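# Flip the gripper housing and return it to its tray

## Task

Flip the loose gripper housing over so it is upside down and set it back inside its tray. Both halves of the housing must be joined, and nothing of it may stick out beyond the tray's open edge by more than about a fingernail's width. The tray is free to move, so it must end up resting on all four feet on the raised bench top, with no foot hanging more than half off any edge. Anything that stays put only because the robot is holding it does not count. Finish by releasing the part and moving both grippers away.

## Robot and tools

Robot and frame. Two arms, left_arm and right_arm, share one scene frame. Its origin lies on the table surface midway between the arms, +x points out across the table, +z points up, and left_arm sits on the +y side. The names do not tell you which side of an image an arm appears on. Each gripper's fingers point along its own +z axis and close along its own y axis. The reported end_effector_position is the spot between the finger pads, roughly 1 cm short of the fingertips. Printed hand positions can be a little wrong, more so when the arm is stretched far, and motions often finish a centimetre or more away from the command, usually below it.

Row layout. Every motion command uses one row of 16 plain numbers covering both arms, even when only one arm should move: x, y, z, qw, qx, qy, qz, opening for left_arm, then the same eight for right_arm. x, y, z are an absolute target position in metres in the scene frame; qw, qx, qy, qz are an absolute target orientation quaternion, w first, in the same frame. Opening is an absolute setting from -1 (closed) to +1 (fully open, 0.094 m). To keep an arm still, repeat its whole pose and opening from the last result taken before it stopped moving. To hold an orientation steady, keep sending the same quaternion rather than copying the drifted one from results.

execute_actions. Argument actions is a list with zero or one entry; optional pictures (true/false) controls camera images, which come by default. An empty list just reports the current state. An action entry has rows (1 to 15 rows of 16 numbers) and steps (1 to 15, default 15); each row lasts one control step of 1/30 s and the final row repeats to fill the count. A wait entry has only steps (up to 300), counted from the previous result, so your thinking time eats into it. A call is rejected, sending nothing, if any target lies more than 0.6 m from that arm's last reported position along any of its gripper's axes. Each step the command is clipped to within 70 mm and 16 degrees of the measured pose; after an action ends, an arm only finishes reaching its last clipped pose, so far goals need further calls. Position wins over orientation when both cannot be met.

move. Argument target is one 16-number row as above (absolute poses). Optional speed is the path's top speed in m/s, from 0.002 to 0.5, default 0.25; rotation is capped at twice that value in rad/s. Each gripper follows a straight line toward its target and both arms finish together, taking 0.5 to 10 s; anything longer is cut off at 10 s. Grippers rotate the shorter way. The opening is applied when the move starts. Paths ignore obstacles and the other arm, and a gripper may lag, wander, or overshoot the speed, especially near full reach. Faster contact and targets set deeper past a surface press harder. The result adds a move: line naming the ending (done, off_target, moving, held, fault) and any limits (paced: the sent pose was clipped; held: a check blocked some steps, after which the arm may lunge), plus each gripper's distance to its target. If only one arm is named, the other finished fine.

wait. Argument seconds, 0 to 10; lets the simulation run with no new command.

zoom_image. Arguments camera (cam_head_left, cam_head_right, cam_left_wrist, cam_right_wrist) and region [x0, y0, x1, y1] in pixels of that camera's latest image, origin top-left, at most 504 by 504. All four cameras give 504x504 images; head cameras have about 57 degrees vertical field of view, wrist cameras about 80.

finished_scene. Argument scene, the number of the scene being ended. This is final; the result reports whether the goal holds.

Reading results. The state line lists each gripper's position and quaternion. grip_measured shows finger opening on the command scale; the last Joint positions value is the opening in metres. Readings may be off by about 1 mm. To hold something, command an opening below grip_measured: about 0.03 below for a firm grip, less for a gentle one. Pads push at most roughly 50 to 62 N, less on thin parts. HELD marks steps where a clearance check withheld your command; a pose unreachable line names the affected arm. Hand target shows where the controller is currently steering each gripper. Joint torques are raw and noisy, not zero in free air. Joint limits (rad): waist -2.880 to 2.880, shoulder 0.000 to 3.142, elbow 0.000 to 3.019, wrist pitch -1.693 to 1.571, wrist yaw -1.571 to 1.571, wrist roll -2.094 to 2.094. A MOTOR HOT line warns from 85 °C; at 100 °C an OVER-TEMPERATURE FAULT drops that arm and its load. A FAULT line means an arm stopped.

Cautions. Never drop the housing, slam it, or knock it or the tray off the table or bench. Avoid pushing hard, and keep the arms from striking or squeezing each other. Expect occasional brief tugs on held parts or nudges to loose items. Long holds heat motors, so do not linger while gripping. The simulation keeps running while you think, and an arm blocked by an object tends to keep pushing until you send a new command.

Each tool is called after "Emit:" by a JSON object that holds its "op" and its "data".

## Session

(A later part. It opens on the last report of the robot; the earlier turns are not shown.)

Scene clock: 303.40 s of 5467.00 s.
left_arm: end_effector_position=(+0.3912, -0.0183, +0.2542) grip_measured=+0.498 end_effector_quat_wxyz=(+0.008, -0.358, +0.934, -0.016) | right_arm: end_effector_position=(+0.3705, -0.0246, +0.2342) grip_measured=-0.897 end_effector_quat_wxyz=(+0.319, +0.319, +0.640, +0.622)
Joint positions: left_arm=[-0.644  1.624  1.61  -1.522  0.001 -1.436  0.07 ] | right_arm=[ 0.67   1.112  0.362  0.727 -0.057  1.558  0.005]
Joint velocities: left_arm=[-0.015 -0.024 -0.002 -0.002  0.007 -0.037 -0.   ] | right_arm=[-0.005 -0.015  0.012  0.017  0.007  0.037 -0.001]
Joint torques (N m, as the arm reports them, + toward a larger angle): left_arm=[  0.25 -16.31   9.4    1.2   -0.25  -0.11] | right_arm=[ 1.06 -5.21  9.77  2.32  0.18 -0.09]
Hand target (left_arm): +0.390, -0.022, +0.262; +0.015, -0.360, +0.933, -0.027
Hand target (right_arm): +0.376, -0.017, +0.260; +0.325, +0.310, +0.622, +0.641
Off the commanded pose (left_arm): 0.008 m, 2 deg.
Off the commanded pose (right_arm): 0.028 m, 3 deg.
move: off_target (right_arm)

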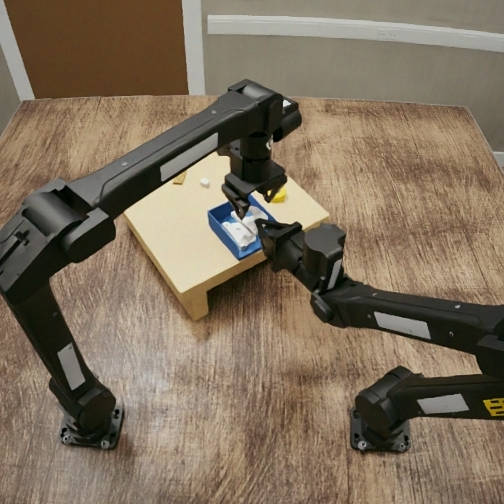

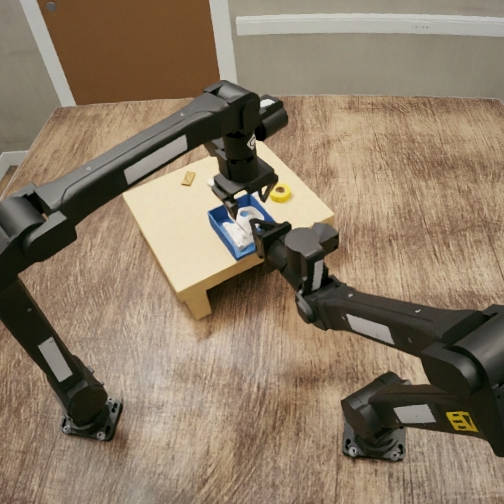

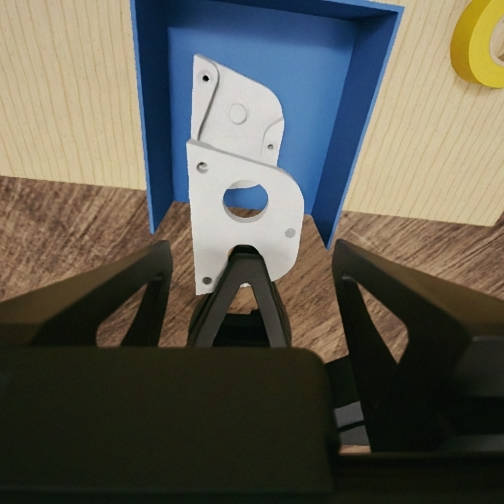

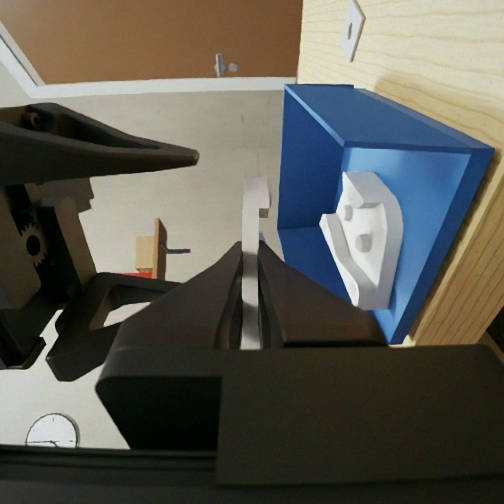

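Emit:
{"op": "move", "data": {"target": [0.389,-0.019,0.232,0.016,-0.36,0.933,-0.027,0.4,0.378,-0.016,0.26,0.325,0.31,0.622,0.64,-0.93], "speed": 0.03}}

Scene clock: 306.57 s of 5467.00 s.
left_arm: end_effector_position=(+0.3891, -0.0164, +0.2240) grip_measured=+0.402 end_effector_quat_wxyz=(+0.008, -0.359, +0.933, -0.015) | right_arm: end_effector_position=(+0.3705, -0.0246, +0.2342) grip_measured=-0.897 end_effector_quat_wxyz=(+0.319, +0.319, +0.640, +0.622)
Joint positions: left_arm=[-0.644  1.621  1.528 -1.443  0.001 -1.44   0.066] | right_arm=[ 0.67   1.112  0.362  0.727 -0.057  1.558  0.005]
Joint velocities: left_arm=[-0.005 -0.015 -0.002  0.012  0.007 -0.095  0.   ] | right_arm=[ 0.005  0.005 -0.012 -0.007 -0.007  0.007  0.001]
Joint torques (N m, as the arm reports them, + toward a larger angle): left_arm=[  0.88 -16.75   9.38   1.08  -0.26  -0.11] | right_arm=[ 1.16 -5.25  9.79  2.3   0.17 -0.09]
Hand target (left_arm): +0.389, -0.019, +0.232; +0.016, -0.360, +0.933, -0.027
Hand target (right_arm): +0.376, -0.017, +0.260; +0.325, +0.310, +0.622, +0.641
Off the commanded pose (left_arm): 0.008 m, 2 deg.
Off the commanded pose (right_arm): 0.028 m, 3 deg.
move: off_target (right_arm)

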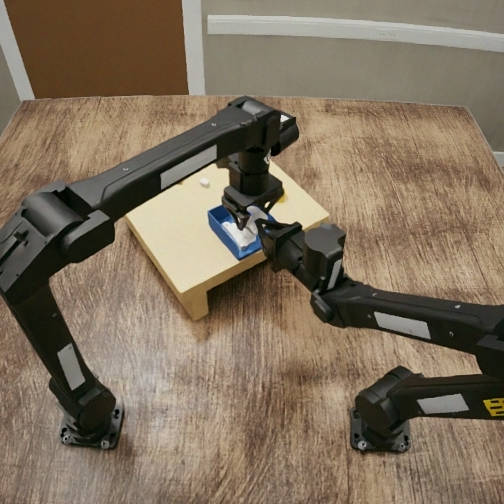

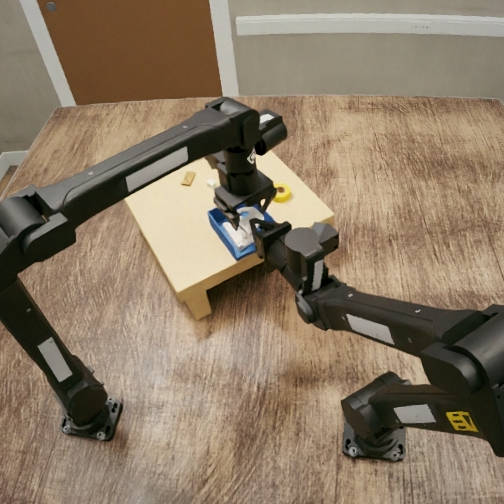

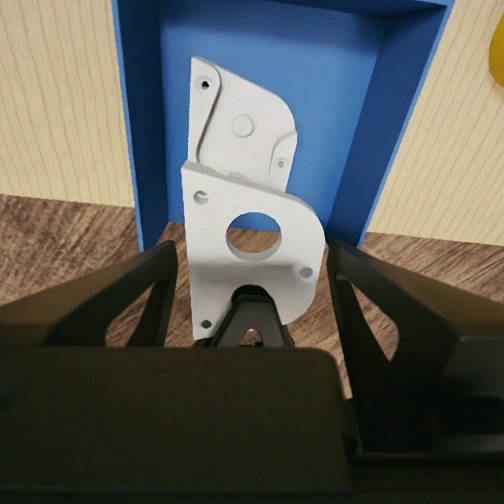

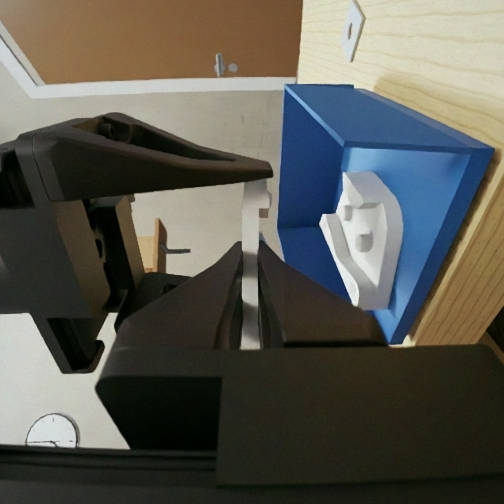

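Emit:
{"op": "execute_actions", "data": {"actions": [{"rows":[[0.389,-0.019,0.232,0.016,-0.36,0.933,-0.027,0.33,0.378,-0.016,0.26,0.325,0.31,0.622,0.64,-0.93],[0.389,-0.019,0.232,0.016,-0.36,0.933,-0.027,0.28,0.378,-0.016,0.26,0.325,0.31,0.622,0.64,-0.93],[0.389,-0.019,0.232,0.016,-0.36,0.933,-0.027,0.24,0.378,-0.016,0.26,0.325,0.31,0.622,0.64,-0.93],[0.389,-0.019,0.232,0.016,-0.36,0.933,-0.027,0.2,0.378,-0.016,0.26,0.325,0.31,0.622,0.64,-0.93],[0.389,-0.019,0.232,0.016,-0.36,0.933,-0.027,0.17,0.378,-0.016,0.26,0.325,0.31,0.622,0.64,-0.93],[0.389,-0.019,0.232,0.016,-0.36,0.933,-0.027,0.15,0.378,-0.016,0.26,0.325,0.31,0.622,0.64,-0.93],[0.389,-0.019,0.232,0.016,-0.36,0.933,-0.027,0.13,0.378,-0.016,0.26,0.325,0.31,0.622,0.64,-0.93],[0.389,-0.019,0.232,0.016,-0.36,0.933,-0.027,0.11,0.378,-0.016,0.26,0.325,0.31,0.622,0.64,-0.93],[0.389,-0.019,0.232,0.016,-0.36,0.933,-0.027,0.09,0.378,-0.016,0.26,0.325,0.31,0.622,0.64,-0.93],[0.389,-0.019,0.232,0.016,-0.36,0.933,-0.027,0.07,0.378,-0.016,0.26,0.325,0.31,0.622,0.64,-0.93],[0.389,-0.019,0.232,0.016,-0.36,0.933,-0.027,0.05,0.378,-0.016,0.26,0.325,0.31,0.622,0.64,-0.93]],"steps":15}], "pictures": false}}

Scene clock: 311.57 s of 5467.00 s.
left_arm: end_effector_position=(+0.3895, -0.0166, +0.2249) grip_measured=+0.082 end_effector_quat_wxyz=(+0.009, -0.359, +0.933, -0.017) | right_arm: end_effector_position=(+0.3702, -0.0242, +0.2342) grip_measured=-0.897 end_effector_quat_wxyz=(+0.319, +0.319, +0.640, +0.622)
Joint positions: left_arm=[-0.644  1.619  1.528 -1.441  0.    -1.44   0.051] | right_arm=[ 0.672  1.112  0.362  0.727 -0.056  1.558  0.005]
Joint velocities: left_arm=[-0.015  0.005 -0.007  0.002  0.007  0.022  0.   ] | right_arm=[-0.005  0.015  0.002 -0.002 -0.022  0.022 -0.   ]
Joint torques (N m, as the arm reports them, + toward a larger angle): left_arm=[  0.74 -16.43   9.24   0.89  -0.25  -0.12] | right_arm=[ 1.01 -5.21  9.77  2.31  0.16 -0.09]
Hand target (left_arm): +0.389, -0.019, +0.232; +0.016, -0.360, +0.933, -0.027
Hand target (right_arm): +0.376, -0.017, +0.260; +0.326, +0.311, +0.622, +0.640
Off the commanded pose (left_arm): 0.008 m, 1 deg.
Off the commanded pose (right_arm): 0.028 m, 3 deg.
Steps of this call (steps 1 to 90: nothing new was sent; then 1.50 s passed at rest; steps 91 to 105: all 15 steps of this action). Readings (end_effector_position):
91: left_arm (+0.3891, -0.0163, +0.2247) | right_arm (+0.3705, -0.0246, +0.2342)
92: left_arm (+0.3891, -0.0163, +0.2249) | right_arm (+0.3705, -0.0246, +0.2342)
94: left_arm (+0.3891, -0.0163, +0.2249) | right_arm (+0.3705, -0.0246, +0.2342)
98: left_arm (+0.3895, -0.0166, +0.2249) | right_arm (+0.3702, -0.0242, +0.2342)
105: the state above

Emit:
{"op": "execute_actions", "data": {"actions": [{"rows":[[0.389,-0.019,0.232,0.016,-0.36,0.933,-0.027,0.05,0.378,-0.016,0.26,0.325,0.31,0.622,0.64,-0.35]],"steps":12}], "pictures": false}}

Emit:
{"op": "move", "data": {"target": [0.389,-0.019,0.232,0.016,-0.36,0.933,-0.027,0.05,0.30,-0.076,0.232,0.325,0.31,0.622,0.64,-0.35], "speed": 0.06}}

Scene clock: 314.10 s of 5467.00 s.
left_arm: end_effector_position=(+0.3895, -0.0160, +0.2246) grip_measured=+0.082 end_effector_quat_wxyz=(+0.010, -0.359, +0.933, -0.016) | right_arm: end_effector_position=(+0.3704, -0.0244, +0.2342) grip_measured=-0.351 end_effector_quat_wxyz=(+0.320, +0.319, +0.640, +0.622)
Joint positions: left_arm=[-0.644  1.619  1.527 -1.441 -0.003 -1.439  0.051] | right_arm=[ 0.672  1.112  0.362  0.727 -0.053  1.558  0.03 ]
Joint velocities: left_arm=[-0.005 -0.005 -0.022  0.002 -0.007 -0.095 -0.001] | right_arm=[-0.005 -0.005 -0.002  0.012 -0.037 -0.007 -0.001]
Joint torques (N m, as the arm reports them, + toward a larger angle): left_arm=[  0.43 -16.24   9.33   0.97  -0.14  -0.13] | right_arm=[ 0.98 -5.33  9.72  2.32  0.04 -0.08]
Hand target (left_arm): +0.389, -0.019, +0.232; +0.016, -0.360, +0.933, -0.027
Hand target (right_arm): +0.376, -0.017, +0.260; +0.325, +0.310, +0.623, +0.640
Off the commanded pose (left_arm): 0.008 m, 1 deg.
Off the commanded pose (right_arm): 0.028 m, 3 deg.
Steps of this call (steps 1 to 64: nothing new was sent; steps 65 to 76: all 12 steps of this action). Readings (end_effector_position):
65: left_arm (+0.3896, -0.0161, +0.2246) | right_arm (+0.3706, -0.0247, +0.2342)
66: left_arm (+0.3895, -0.0160, +0.2246) | right_arm (+0.3705, -0.0245, +0.2342)
68: left_arm (+0.3895, -0.0160, +0.2246) | right_arm (+0.3704, -0.0244, +0.2342)
72: left_arm (+0.3895, -0.0160, +0.2246) | right_arm (+0.3704, -0.0244, +0.2342)
76: the state above

Scene clock: 316.10 s of 5467.00 s.
left_arm: end_effector_position=(+0.3895, -0.0160, +0.2246) grip_measured=+0.082 end_effector_quat_wxyz=(+0.010, -0.359, +0.933, -0.016) | right_arm: end_effector_position=(+0.2989, -0.0739, +0.2375) grip_measured=-0.351 end_effector_quat_wxyz=(+0.330, +0.304, +0.620, +0.644)
Joint positions: left_arm=[-0.644  1.619  1.527 -1.441 -0.003 -1.439  0.051] | right_arm=[ 0.651  0.745  0.16   0.631 -0.083  1.558  0.03 ]
Joint velocities: left_arm=[ 0.005  0.005 -0.002 -0.017 -0.037  0.066 -0.   ] | right_arm=[-0.005  0.005  0.012 -0.032 -0.037  0.007  0.   ]
Joint torques (N m, as the arm reports them, + toward a larger angle): left_arm=[  0.75 -16.35   9.32   0.9   -0.14  -0.13] | right_arm=[-0.53 -0.51  7.22  1.62 -0.16 -0.08]
Hand target (left_arm): +0.389, -0.019, +0.232; +0.016, -0.360, +0.933, -0.027
Hand target (right_arm): +0.299, -0.076, +0.232; +0.326, +0.310, +0.623, +0.640
Off the commanded pose (left_arm): 0.008 m, 1 deg.
Off the commanded pose (right_arm): 0.006 m, 1 deg.
move: done

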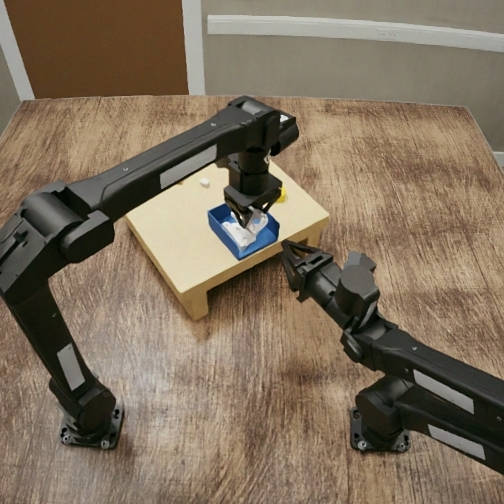

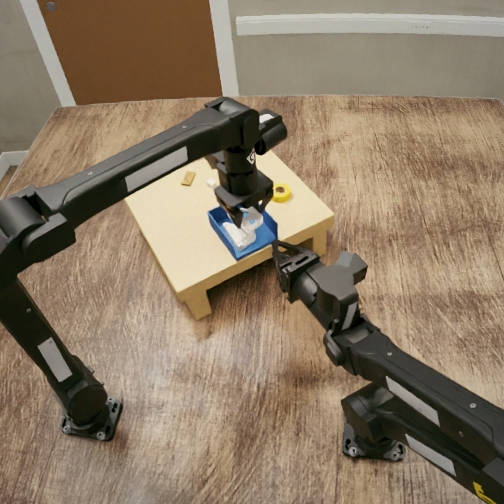

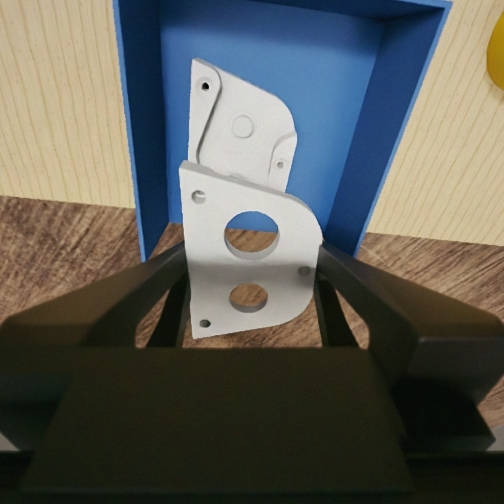

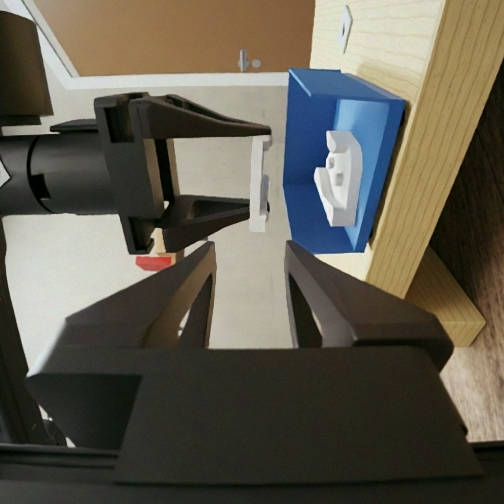

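Emit:
{"op": "move", "data": {"target": [0.412,0.003,0.203,0.016,-0.305,0.952,-0.027,0.05,0.30,-0.076,0.232,0.325,0.31,0.622,0.64,-0.35], "speed": 0.04}}

Scene clock: 320.13 s of 5467.00 s.
left_arm: end_effector_position=(+0.4071, +0.0027, +0.2049) grip_measured=+0.082 end_effector_quat_wxyz=(+0.015, -0.307, +0.951, -0.023) | right_arm: end_effector_position=(+0.2990, -0.0741, +0.2375) grip_measured=-0.351 end_effector_quat_wxyz=(+0.329, +0.304, +0.620, +0.644)
Joint positions: left_arm=[-0.591  1.619  1.474 -1.371  0.001 -1.277  0.051] | right_arm=[ 0.649  0.745  0.16   0.631 -0.086  1.558  0.03 ]
Joint velocities: left_arm=[-0.015 -0.015  0.027  0.002 -0.007  0.007  0.001] | right_arm=[-0.015  0.005 -0.002  0.012  0.022  0.007  0.   ]
Joint torques (N m, as the arm reports them, + toward a larger angle): left_arm=[  1.92 -14.59   9.23   1.06  -0.02   0.06] | right_arm=[-0.51  0.43  7.4   1.97 -0.16 -0.07]
Hand target (left_arm): +0.412, +0.003, +0.203; +0.016, -0.305, +0.952, -0.027
Hand target (right_arm): +0.300, -0.076, +0.232; +0.325, +0.310, +0.623, +0.641
Off the commanded pose (left_arm): 0.005 m, 1 deg.
Off the commanded pose (right_arm): 0.006 m, 1 deg.
move: done

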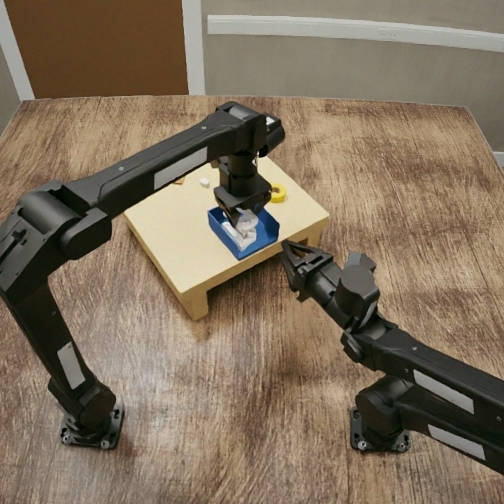

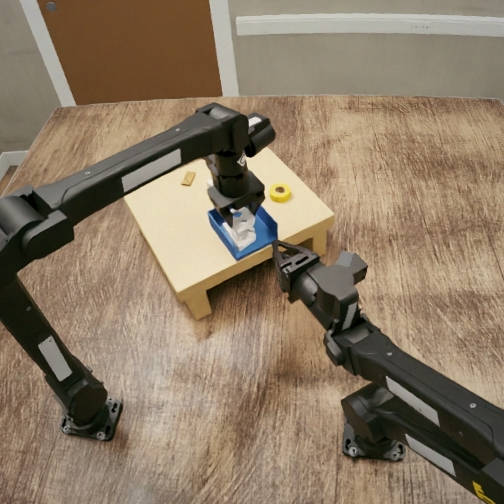

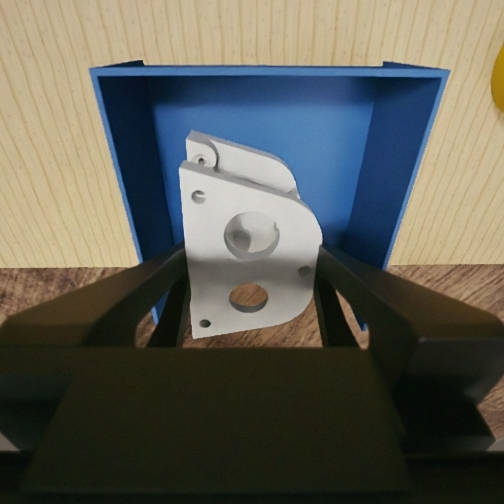

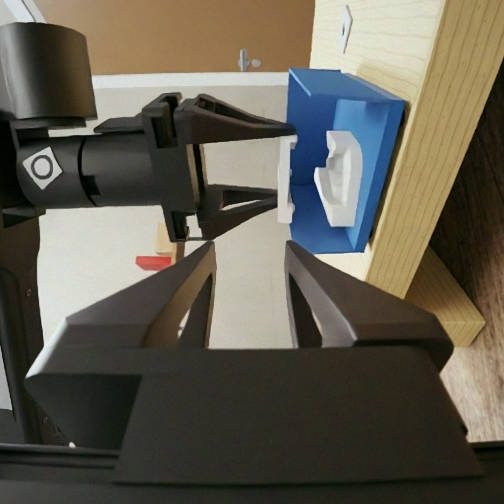

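Emit:
{"op": "move", "data": {"target": [0.407,0.007,0.19,0.016,-0.305,0.952,-0.027,0.05,0.30,-0.076,0.232,0.325,0.31,0.622,0.64,-0.35], "speed": 0.02}}

Scene clock: 323.50 s of 5467.00 s.
left_arm: end_effector_position=(+0.4024, +0.0061, +0.1868) grip_measured=+0.082 end_effector_quat_wxyz=(+0.012, -0.305, +0.952, -0.019) | right_arm: end_effector_position=(+0.2990, -0.0741, +0.2375) grip_measured=-0.351 end_effector_quat_wxyz=(+0.329, +0.304, +0.620, +0.644)
Joint positions: left_arm=[-0.591  1.619  1.426 -1.334  0.002 -1.273  0.051] | right_arm=[ 0.649  0.745  0.16   0.631 -0.086  1.558  0.03 ]
Joint velocities: left_arm=[ 0.005 -0.015  0.002  0.017 -0.081 -0.007  0.   ] | right_arm=[ 0.015 -0.015 -0.012 -0.007 -0.051  0.007  0.001]
Joint torques (N m, as the arm reports them, + toward a larger angle): left_arm=[  2.01 -15.07   9.21   1.16  -0.04   0.06] | right_arm=[-0.51  0.44  7.38  1.96 -0.16 -0.07]
Hand target (left_arm): +0.407, +0.007, +0.190; +0.016, -0.305, +0.952, -0.027
Hand target (right_arm): +0.300, -0.076, +0.232; +0.325, +0.310, +0.623, +0.641
Off the commanded pose (left_arm): 0.006 m, 1 deg.
Off the commanded pose (right_arm): 0.006 m, 1 deg.
move: done

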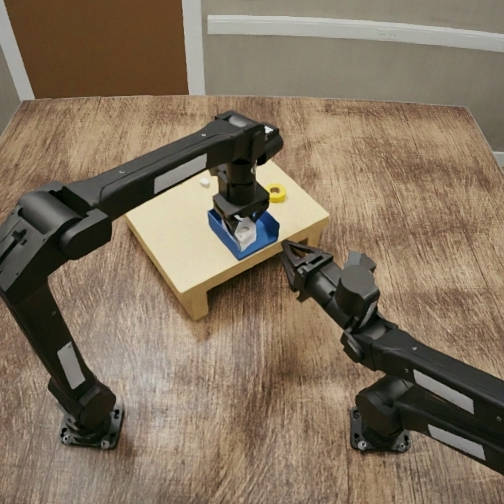

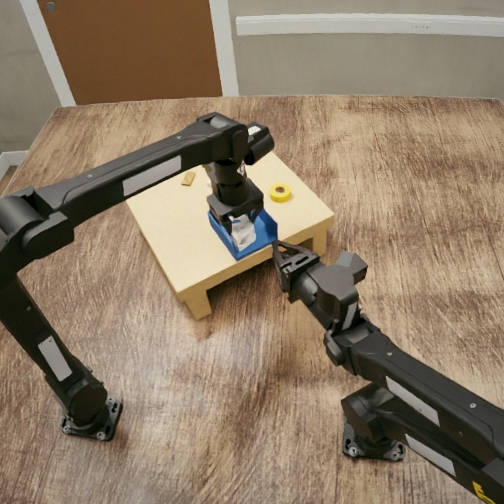

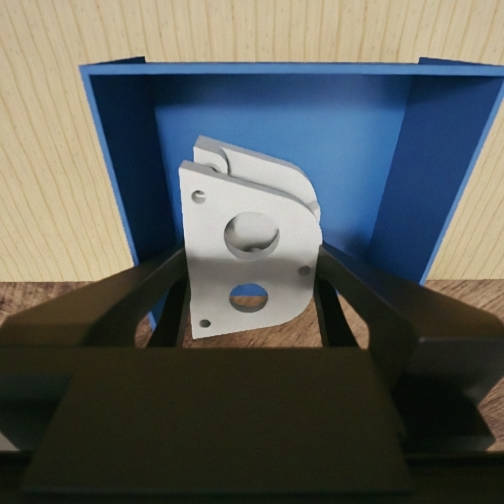

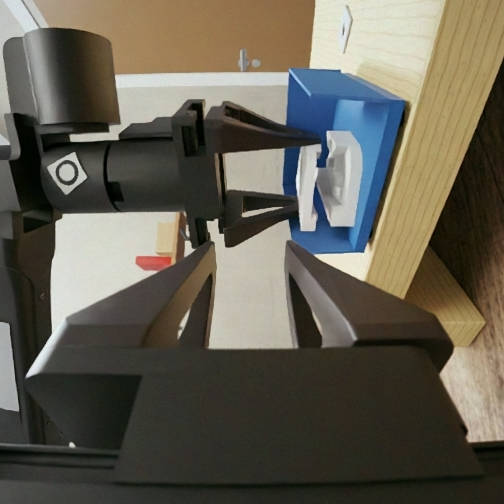

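Emit:
{"op": "move", "data": {"target": [0.414,0.006,0.186,0.016,-0.305,0.952,-0.027,0.05,0.30,-0.076,0.232,0.325,0.31,0.622,0.64,-0.35], "speed": 0.01}}

Scene clock: 327.30 s of 5467.00 s.
left_arm: end_effector_position=(+0.4056, +0.0074, +0.1869) grip_measured=+0.082 end_effector_quat_wxyz=(+0.014, -0.305, +0.952, -0.022) | right_arm: end_effector_position=(+0.2990, -0.0741, +0.2375) grip_measured=-0.351 end_effector_quat_wxyz=(+0.329, +0.304, +0.620, +0.644)
Joint positions: left_arm=[-0.585  1.619  1.426 -1.327  0.002 -1.266  0.051] | right_arm=[ 0.649  0.745  0.16   0.631 -0.086  1.558  0.03 ]
Joint velocities: left_arm=[ 0.005 -0.005 -0.002 -0.007  0.007 -0.022 -0.   ] | right_arm=[-0.005  0.005 -0.007 -0.007  0.037 -0.022 -0.   ]
Joint torques (N m, as the arm reports them, + toward a larger angle): left_arm=[  1.66 -14.06  10.1    1.02  -0.08  -0.01] | right_arm=[-0.45  0.38  7.37  1.96 -0.15 -0.07]
Hand target (left_arm): +0.414, +0.006, +0.186; +0.016, -0.305, +0.952, -0.027
Hand target (right_arm): +0.300, -0.076, +0.232; +0.325, +0.310, +0.623, +0.641
Off the commanded pose (left_arm): 0.009 m, 1 deg.
Off the commanded pose (right_arm): 0.006 m, 1 deg.
move: done

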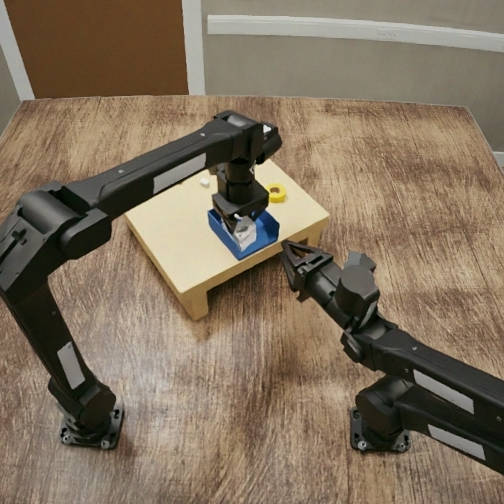

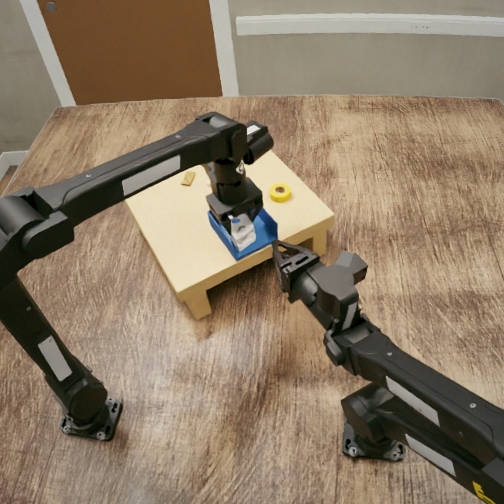

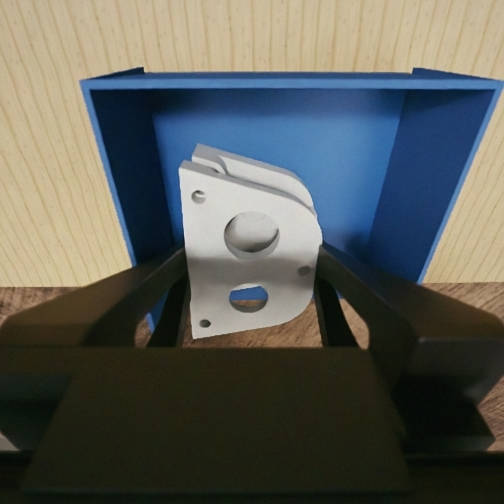

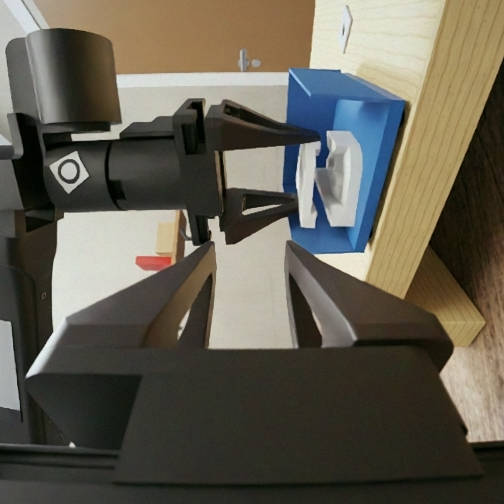

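Need ~2 mm more to the right; descend a bit.

Emit:
{"op": "move", "data": {"target": [0.415,0.003,0.178,0.016,-0.305,0.952,-0.027,0.05,0.30,-0.076,0.232,0.325,0.31,0.622,0.64,-0.35], "speed": 0.01}}

Scene clock: 331.10 s of 5467.00 s.
left_arm: end_effector_position=(+0.4098, +0.0043, +0.1819) grip_measured=+0.082 end_effector_quat_wxyz=(+0.016, -0.305, +0.952, -0.025) | right_arm: end_effector_position=(+0.2990, -0.0741, +0.2375) grip_measured=-0.351 end_effector_quat_wxyz=(+0.329, +0.304, +0.620, +0.644)
Joint positions: left_arm=[-0.585  1.63   1.426 -1.308  0.002 -1.266  0.051] | right_arm=[ 0.649  0.745  0.16   0.631 -0.086  1.558  0.03 ]
Joint velocities: left_arm=[ 0.005 -0.005  0.002 -0.007  0.007  0.022 -0.001] | right_arm=[ 0.005 -0.005 -0.012 -0.007  0.051 -0.037 -0.002]
Joint torques (N m, as the arm reports them, + toward a larger angle): left_arm=[  1.75 -14.41   9.46   1.02  -0.05   0.02] | right_arm=[-0.45  0.39  7.39  1.98 -0.15 -0.07]
Hand target (left_arm): +0.415, +0.003, +0.178; +0.016, -0.305, +0.952, -0.027
Hand target (right_arm): +0.300, -0.076, +0.232; +0.325, +0.310, +0.623, +0.641
Off the commanded pose (left_arm): 0.007 m, 0 deg.
Off the commanded pose (right_arm): 0.006 m, 1 deg.
move: done

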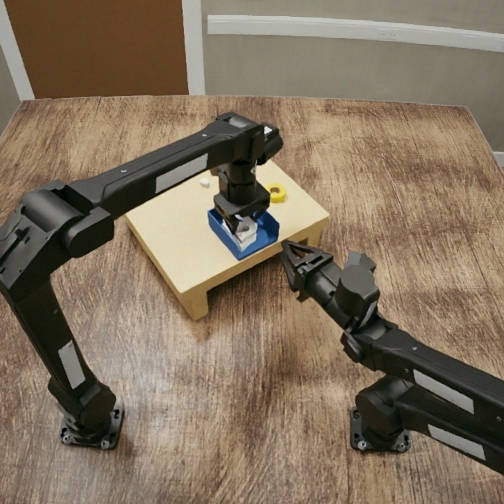

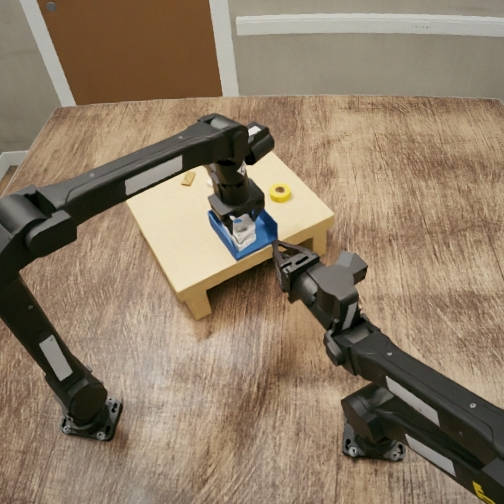

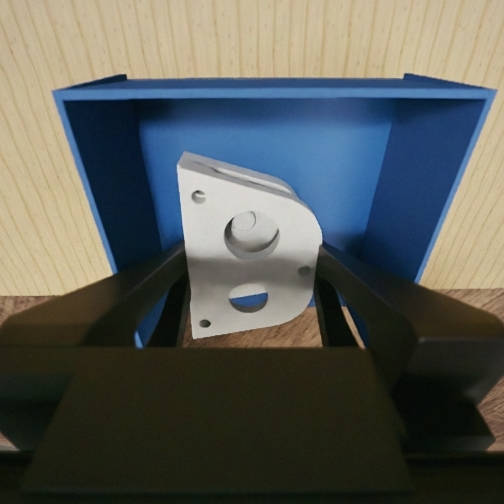

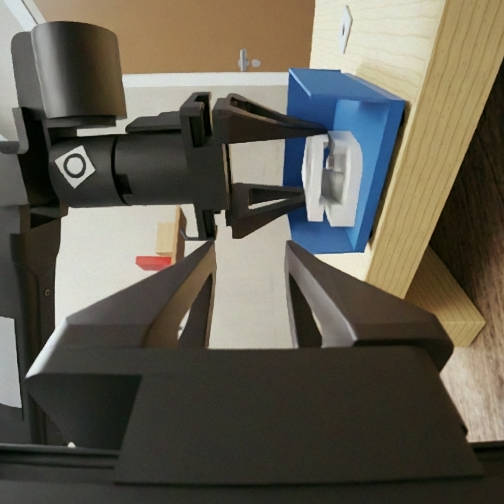

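Emit:
{"op": "move", "data": {"target": [0.408,0.002,0.18,0.016,-0.305,0.952,-0.027,0.05,0.30,-0.076,0.232,0.325,0.31,0.622,0.64,-0.35], "speed": 0.01}}

Scene clock: 335.97 s of 5467.00 s.
left_arm: end_effector_position=(+0.4084, +0.0053, +0.1798) grip_measured=+0.082 end_effector_quat_wxyz=(+0.015, -0.305, +0.952, -0.023) | right_arm: end_effector_position=(+0.2990, -0.0741, +0.2375) grip_measured=-0.351 end_effector_quat_wxyz=(+0.329, +0.304, +0.620, +0.644)
Joint positions: left_arm=[-0.585  1.63   1.421 -1.308  0.002 -1.266  0.051] | right_arm=[ 0.649  0.745  0.16   0.631 -0.086  1.558  0.03 ]
Joint velocities: left_arm=[-0.015 -0.005 -0.007 -0.002  0.007 -0.051 -0.001] | right_arm=[-0.015  0.015  0.017 -0.007 -0.007 -0.037 -0.001]
Joint torques (N m, as the arm reports them, + toward a larger angle): left_arm=[  0.91 -15.56   8.78   0.93   0.    -0.1 ] | right_arm=[-0.45  0.34  7.35  1.97 -0.15 -0.08]
Hand target (left_arm): +0.408, +0.002, +0.180; +0.016, -0.305, +0.952, -0.027
Hand target (right_arm): +0.300, -0.076, +0.232; +0.325, +0.310, +0.623, +0.641
Off the commanded pose (left_arm): 0.003 m, 1 deg.
Off the commanded pose (right_arm): 0.006 m, 1 deg.
After step 90, 0.80 s passed at rest.
move: done

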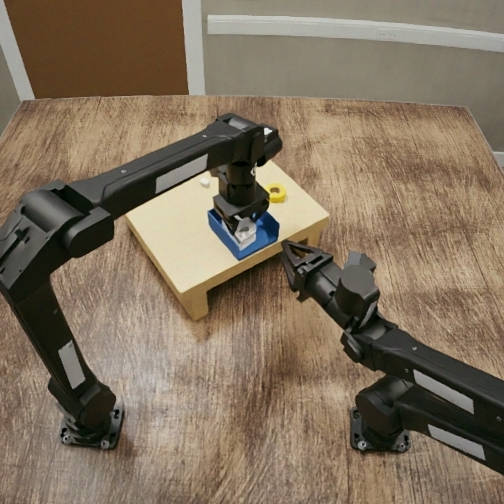

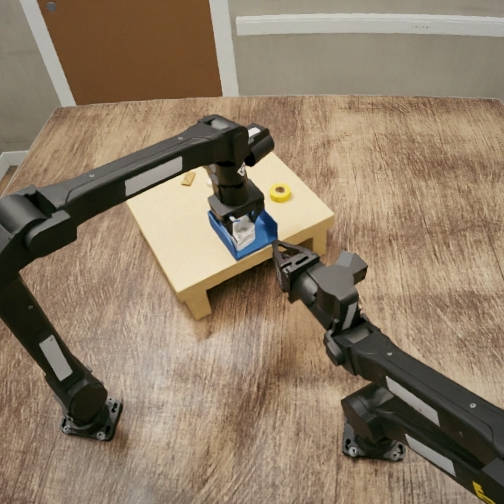

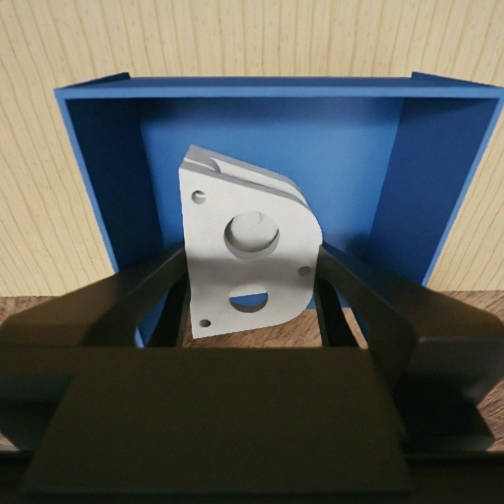

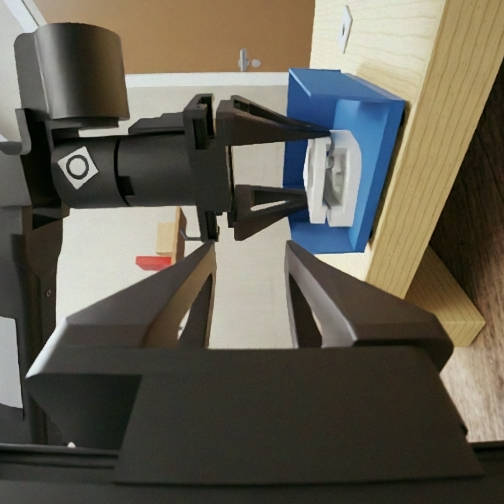

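Emit:
{"op": "move", "data": {"target": [0.409,0.002,0.172,0.016,-0.305,0.952,-0.027,0.05,0.30,-0.076,0.232,0.325,0.31,0.622,0.64,-0.35], "speed": 0.008}}

Emit:
{"op": "zoom_image", "data": {"camera": "cam_right_wrist", "region": [260,100,400,260]}}

Scene clock: 339.83 s of 5467.00 s.
left_arm: end_effector_position=(+0.4087, +0.0051, +0.1793) grip_measured=+0.082 end_effector_quat_wxyz=(+0.016, -0.305, +0.952, -0.025) | right_arm: end_effector_position=(+0.2990, -0.0741, +0.2375) grip_measured=-0.351 end_effector_quat_wxyz=(+0.329, +0.304, +0.620, +0.644)
Joint positions: left_arm=[-0.585  1.627  1.416 -1.299  0.002 -1.266  0.051] | right_arm=[ 0.649  0.745  0.16   0.631 -0.086  1.558  0.03 ]
Joint velocities: left_arm=[-0.005 -0.005 -0.012 -0.012 -0.095 -0.007 -0.   ] | right_arm=[-0.005 -0.005  0.007 -0.002 -0.037 -0.066  0.001]
Joint torques (N m, as the arm reports them, + toward a larger angle): left_arm=[  0.92 -14.39   8.2    1.39  -0.05  -0.09] | right_arm=[-0.54  0.43  7.37  1.99 -0.15 -0.07]
Hand target (left_arm): +0.409, +0.002, +0.172; +0.016, -0.305, +0.952, -0.027
Hand target (right_arm): +0.300, -0.076, +0.232; +0.325, +0.310, +0.623, +0.641
Off the commanded pose (left_arm): 0.008 m, 0 deg.
Off the commanded pose (right_arm): 0.006 m, 1 deg.
move: done

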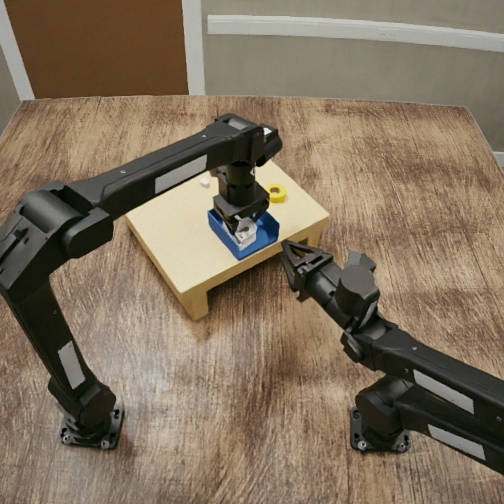

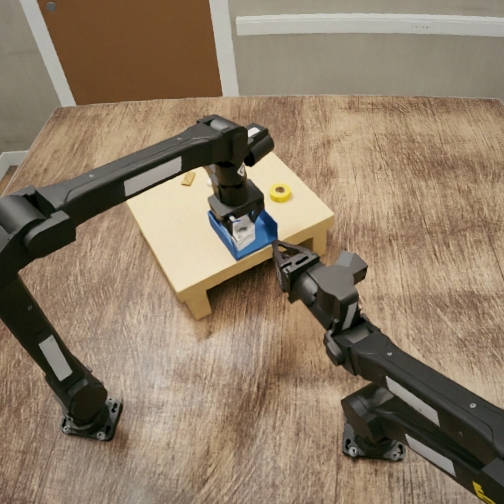

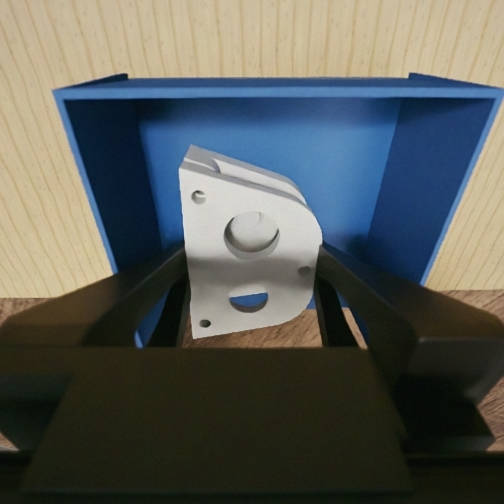

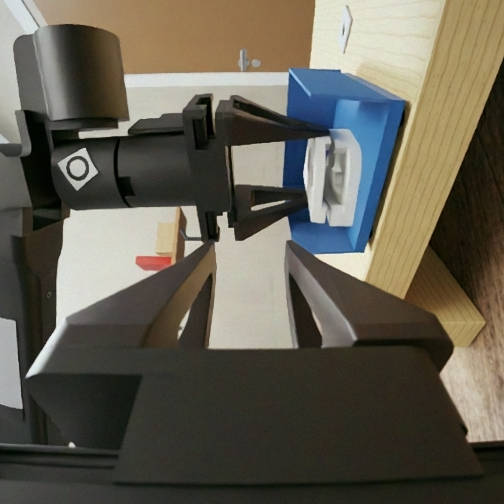

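Region (260, 100, 400, 260) of cam_right_wrist's 504x504 image, scaled by 3.150, with more detail than that image has; it fills the left 441 columns of this view, and the rest is white.

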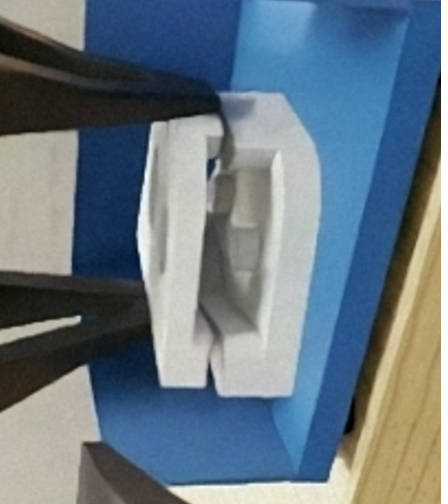

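Emit:
{"op": "execute_actions", "data": {"actions": [{"rows":[[0.409,0.002,0.172,0.016,-0.305,0.952,-0.027,0.09,0.30,-0.076,0.232,0.325,0.31,0.622,0.64,-0.35],[0.409,0.002,0.172,0.016,-0.305,0.952,-0.027,0.12,0.30,-0.076,0.232,0.325,0.31,0.622,0.64,-0.35],[0.409,0.002,0.172,0.016,-0.305,0.952,-0.027,0.16,0.30,-0.076,0.232,0.325,0.31,0.622,0.64,-0.35],[0.409,0.002,0.172,0.016,-0.305,0.952,-0.027,0.22,0.30,-0.076,0.232,0.325,0.31,0.622,0.64,-0.35]],"steps":12}], "pictures": false}}

Emit:
{"op": "move", "data": {"target": [0.409,0.002,0.165,0.016,-0.305,0.952,-0.027,0.22,0.30,-0.076,0.232,0.325,0.31,0.622,0.64,-0.35], "speed": 0.01}}

Emit:
{"op": "zoom_image", "data": {"camera": "cam_right_wrist", "region": [260,100,400,260]}}

Scene clock: 343.93 s of 5467.00 s.
left_arm: end_effector_position=(+0.4099, +0.0038, +0.1795) grip_measured=+0.218 end_effector_quat_wxyz=(+0.018, -0.305, +0.952, -0.029) | right_arm: end_effector_position=(+0.2990, -0.0741, +0.2375) grip_measured=-0.351 end_effector_quat_wxyz=(+0.329, +0.304, +0.620, +0.644)
Joint positions: left_arm=[-0.585  1.627  1.416 -1.293  0.004 -1.266  0.057] | right_arm=[ 0.649  0.745  0.16   0.631 -0.086  1.558  0.03 ]
Joint velocities: left_arm=[-0.024  0.005 -0.007  0.012  0.037  0.037 -0.001] | right_arm=[-0.015 -0.005 -0.022 -0.002 -0.007  0.022 -0.001]
Joint torques (N m, as the arm reports them, + toward a larger angle): left_arm=[  1.   -14.45   8.26   1.16  -0.12  -0.08] | right_arm=[-0.48  0.52  7.38  1.96 -0.15 -0.07]
Hand target (left_arm): +0.409, +0.002, +0.172; +0.016, -0.305, +0.952, -0.027
Hand target (right_arm): +0.300, -0.076, +0.232; +0.325, +0.310, +0.623, +0.641
Off the commanded pose (left_arm): 0.008 m, 0 deg.
Off the commanded pose (right_arm): 0.006 m, 1 deg.
Steps of this call (steps 1 to 90: nothing new was sent; then 0.70 s passed at rest; steps 91 to 102: all 12 steps of this action). Readings (end_effector_position):
91: left_arm (+0.4088, +0.0050, +0.1793) | right_arm (+0.2990, -0.0741, +0.2375)
92: left_arm (+0.4090, +0.0048, +0.1795) | right_arm (+0.2990, -0.0741, +0.2375)
94: left_arm (+0.4095, +0.0042, +0.1795) | right_arm (+0.2990, -0.0741, +0.2375)
98: left_arm (+0.4098, +0.0038, +0.1795) | right_arm (+0.2990, -0.0741, +0.2375)
102: the state above

Scene clock: 345.87 s of 5467.00 s.
left_arm: end_effector_position=(+0.4103, +0.0032, +0.1798) grip_measured=+0.218 end_effector_quat_wxyz=(+0.021, -0.305, +0.952, -0.034) | right_arm: end_effector_position=(+0.2990, -0.0741, +0.2375) grip_measured=-0.351 end_effector_quat_wxyz=(+0.329, +0.304, +0.620, +0.644)
Joint positions: left_arm=[-0.585  1.621  1.409 -1.28   0.005 -1.266  0.057] | right_arm=[ 0.649  0.745  0.16   0.631 -0.086  1.558  0.03 ]
Joint velocities: left_arm=[ 0.005 -0.005  0.002  0.002 -0.037 -0.007  0.001] | right_arm=[ 0.005 -0.005 -0.002 -0.012  0.007 -0.11  -0.   ]
Joint torques (N m, as the arm reports them, + toward a larger angle): left_arm=[  0.93 -13.53   7.7    1.37  -0.16  -0.09] | right_arm=[-0.43  0.36  7.37  1.95 -0.15 -0.07]
Hand target (left_arm): +0.409, +0.002, +0.165; +0.016, -0.305, +0.952, -0.027
Hand target (right_arm): +0.300, -0.076, +0.232; +0.325, +0.310, +0.623, +0.641
Off the commanded pose (left_arm): 0.015 m, 1 deg.
Off the commanded pose (right_arm): 0.006 m, 1 deg.
move: off_target (left_arm)

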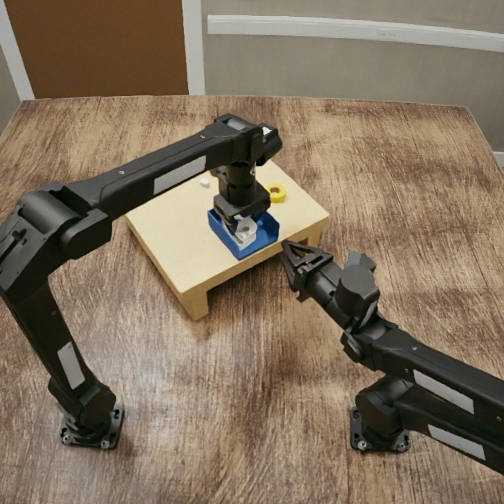

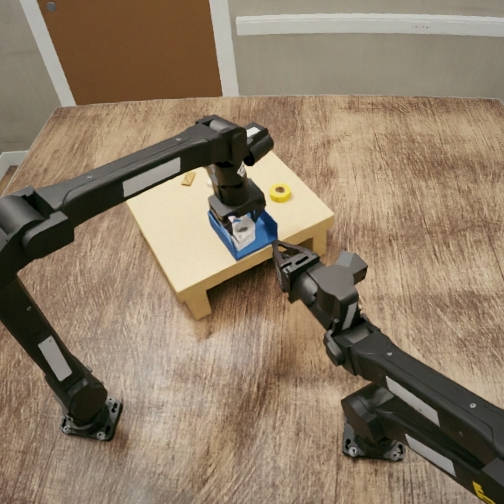

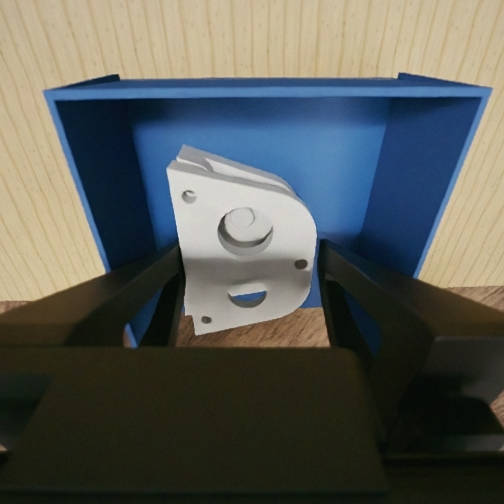

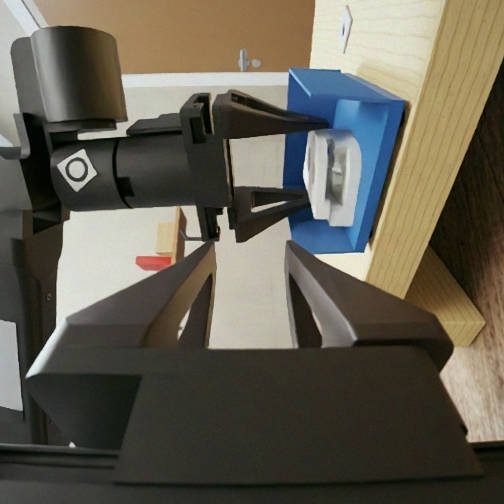

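Region (260, 100, 400, 260) of cam_right_wrist's 504x504 image, scaled by 3.150, with more detail than that image has; it fills the left 441 columns of this view, and the rest is white.

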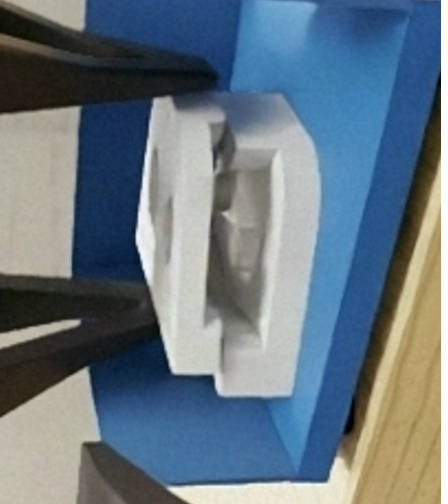

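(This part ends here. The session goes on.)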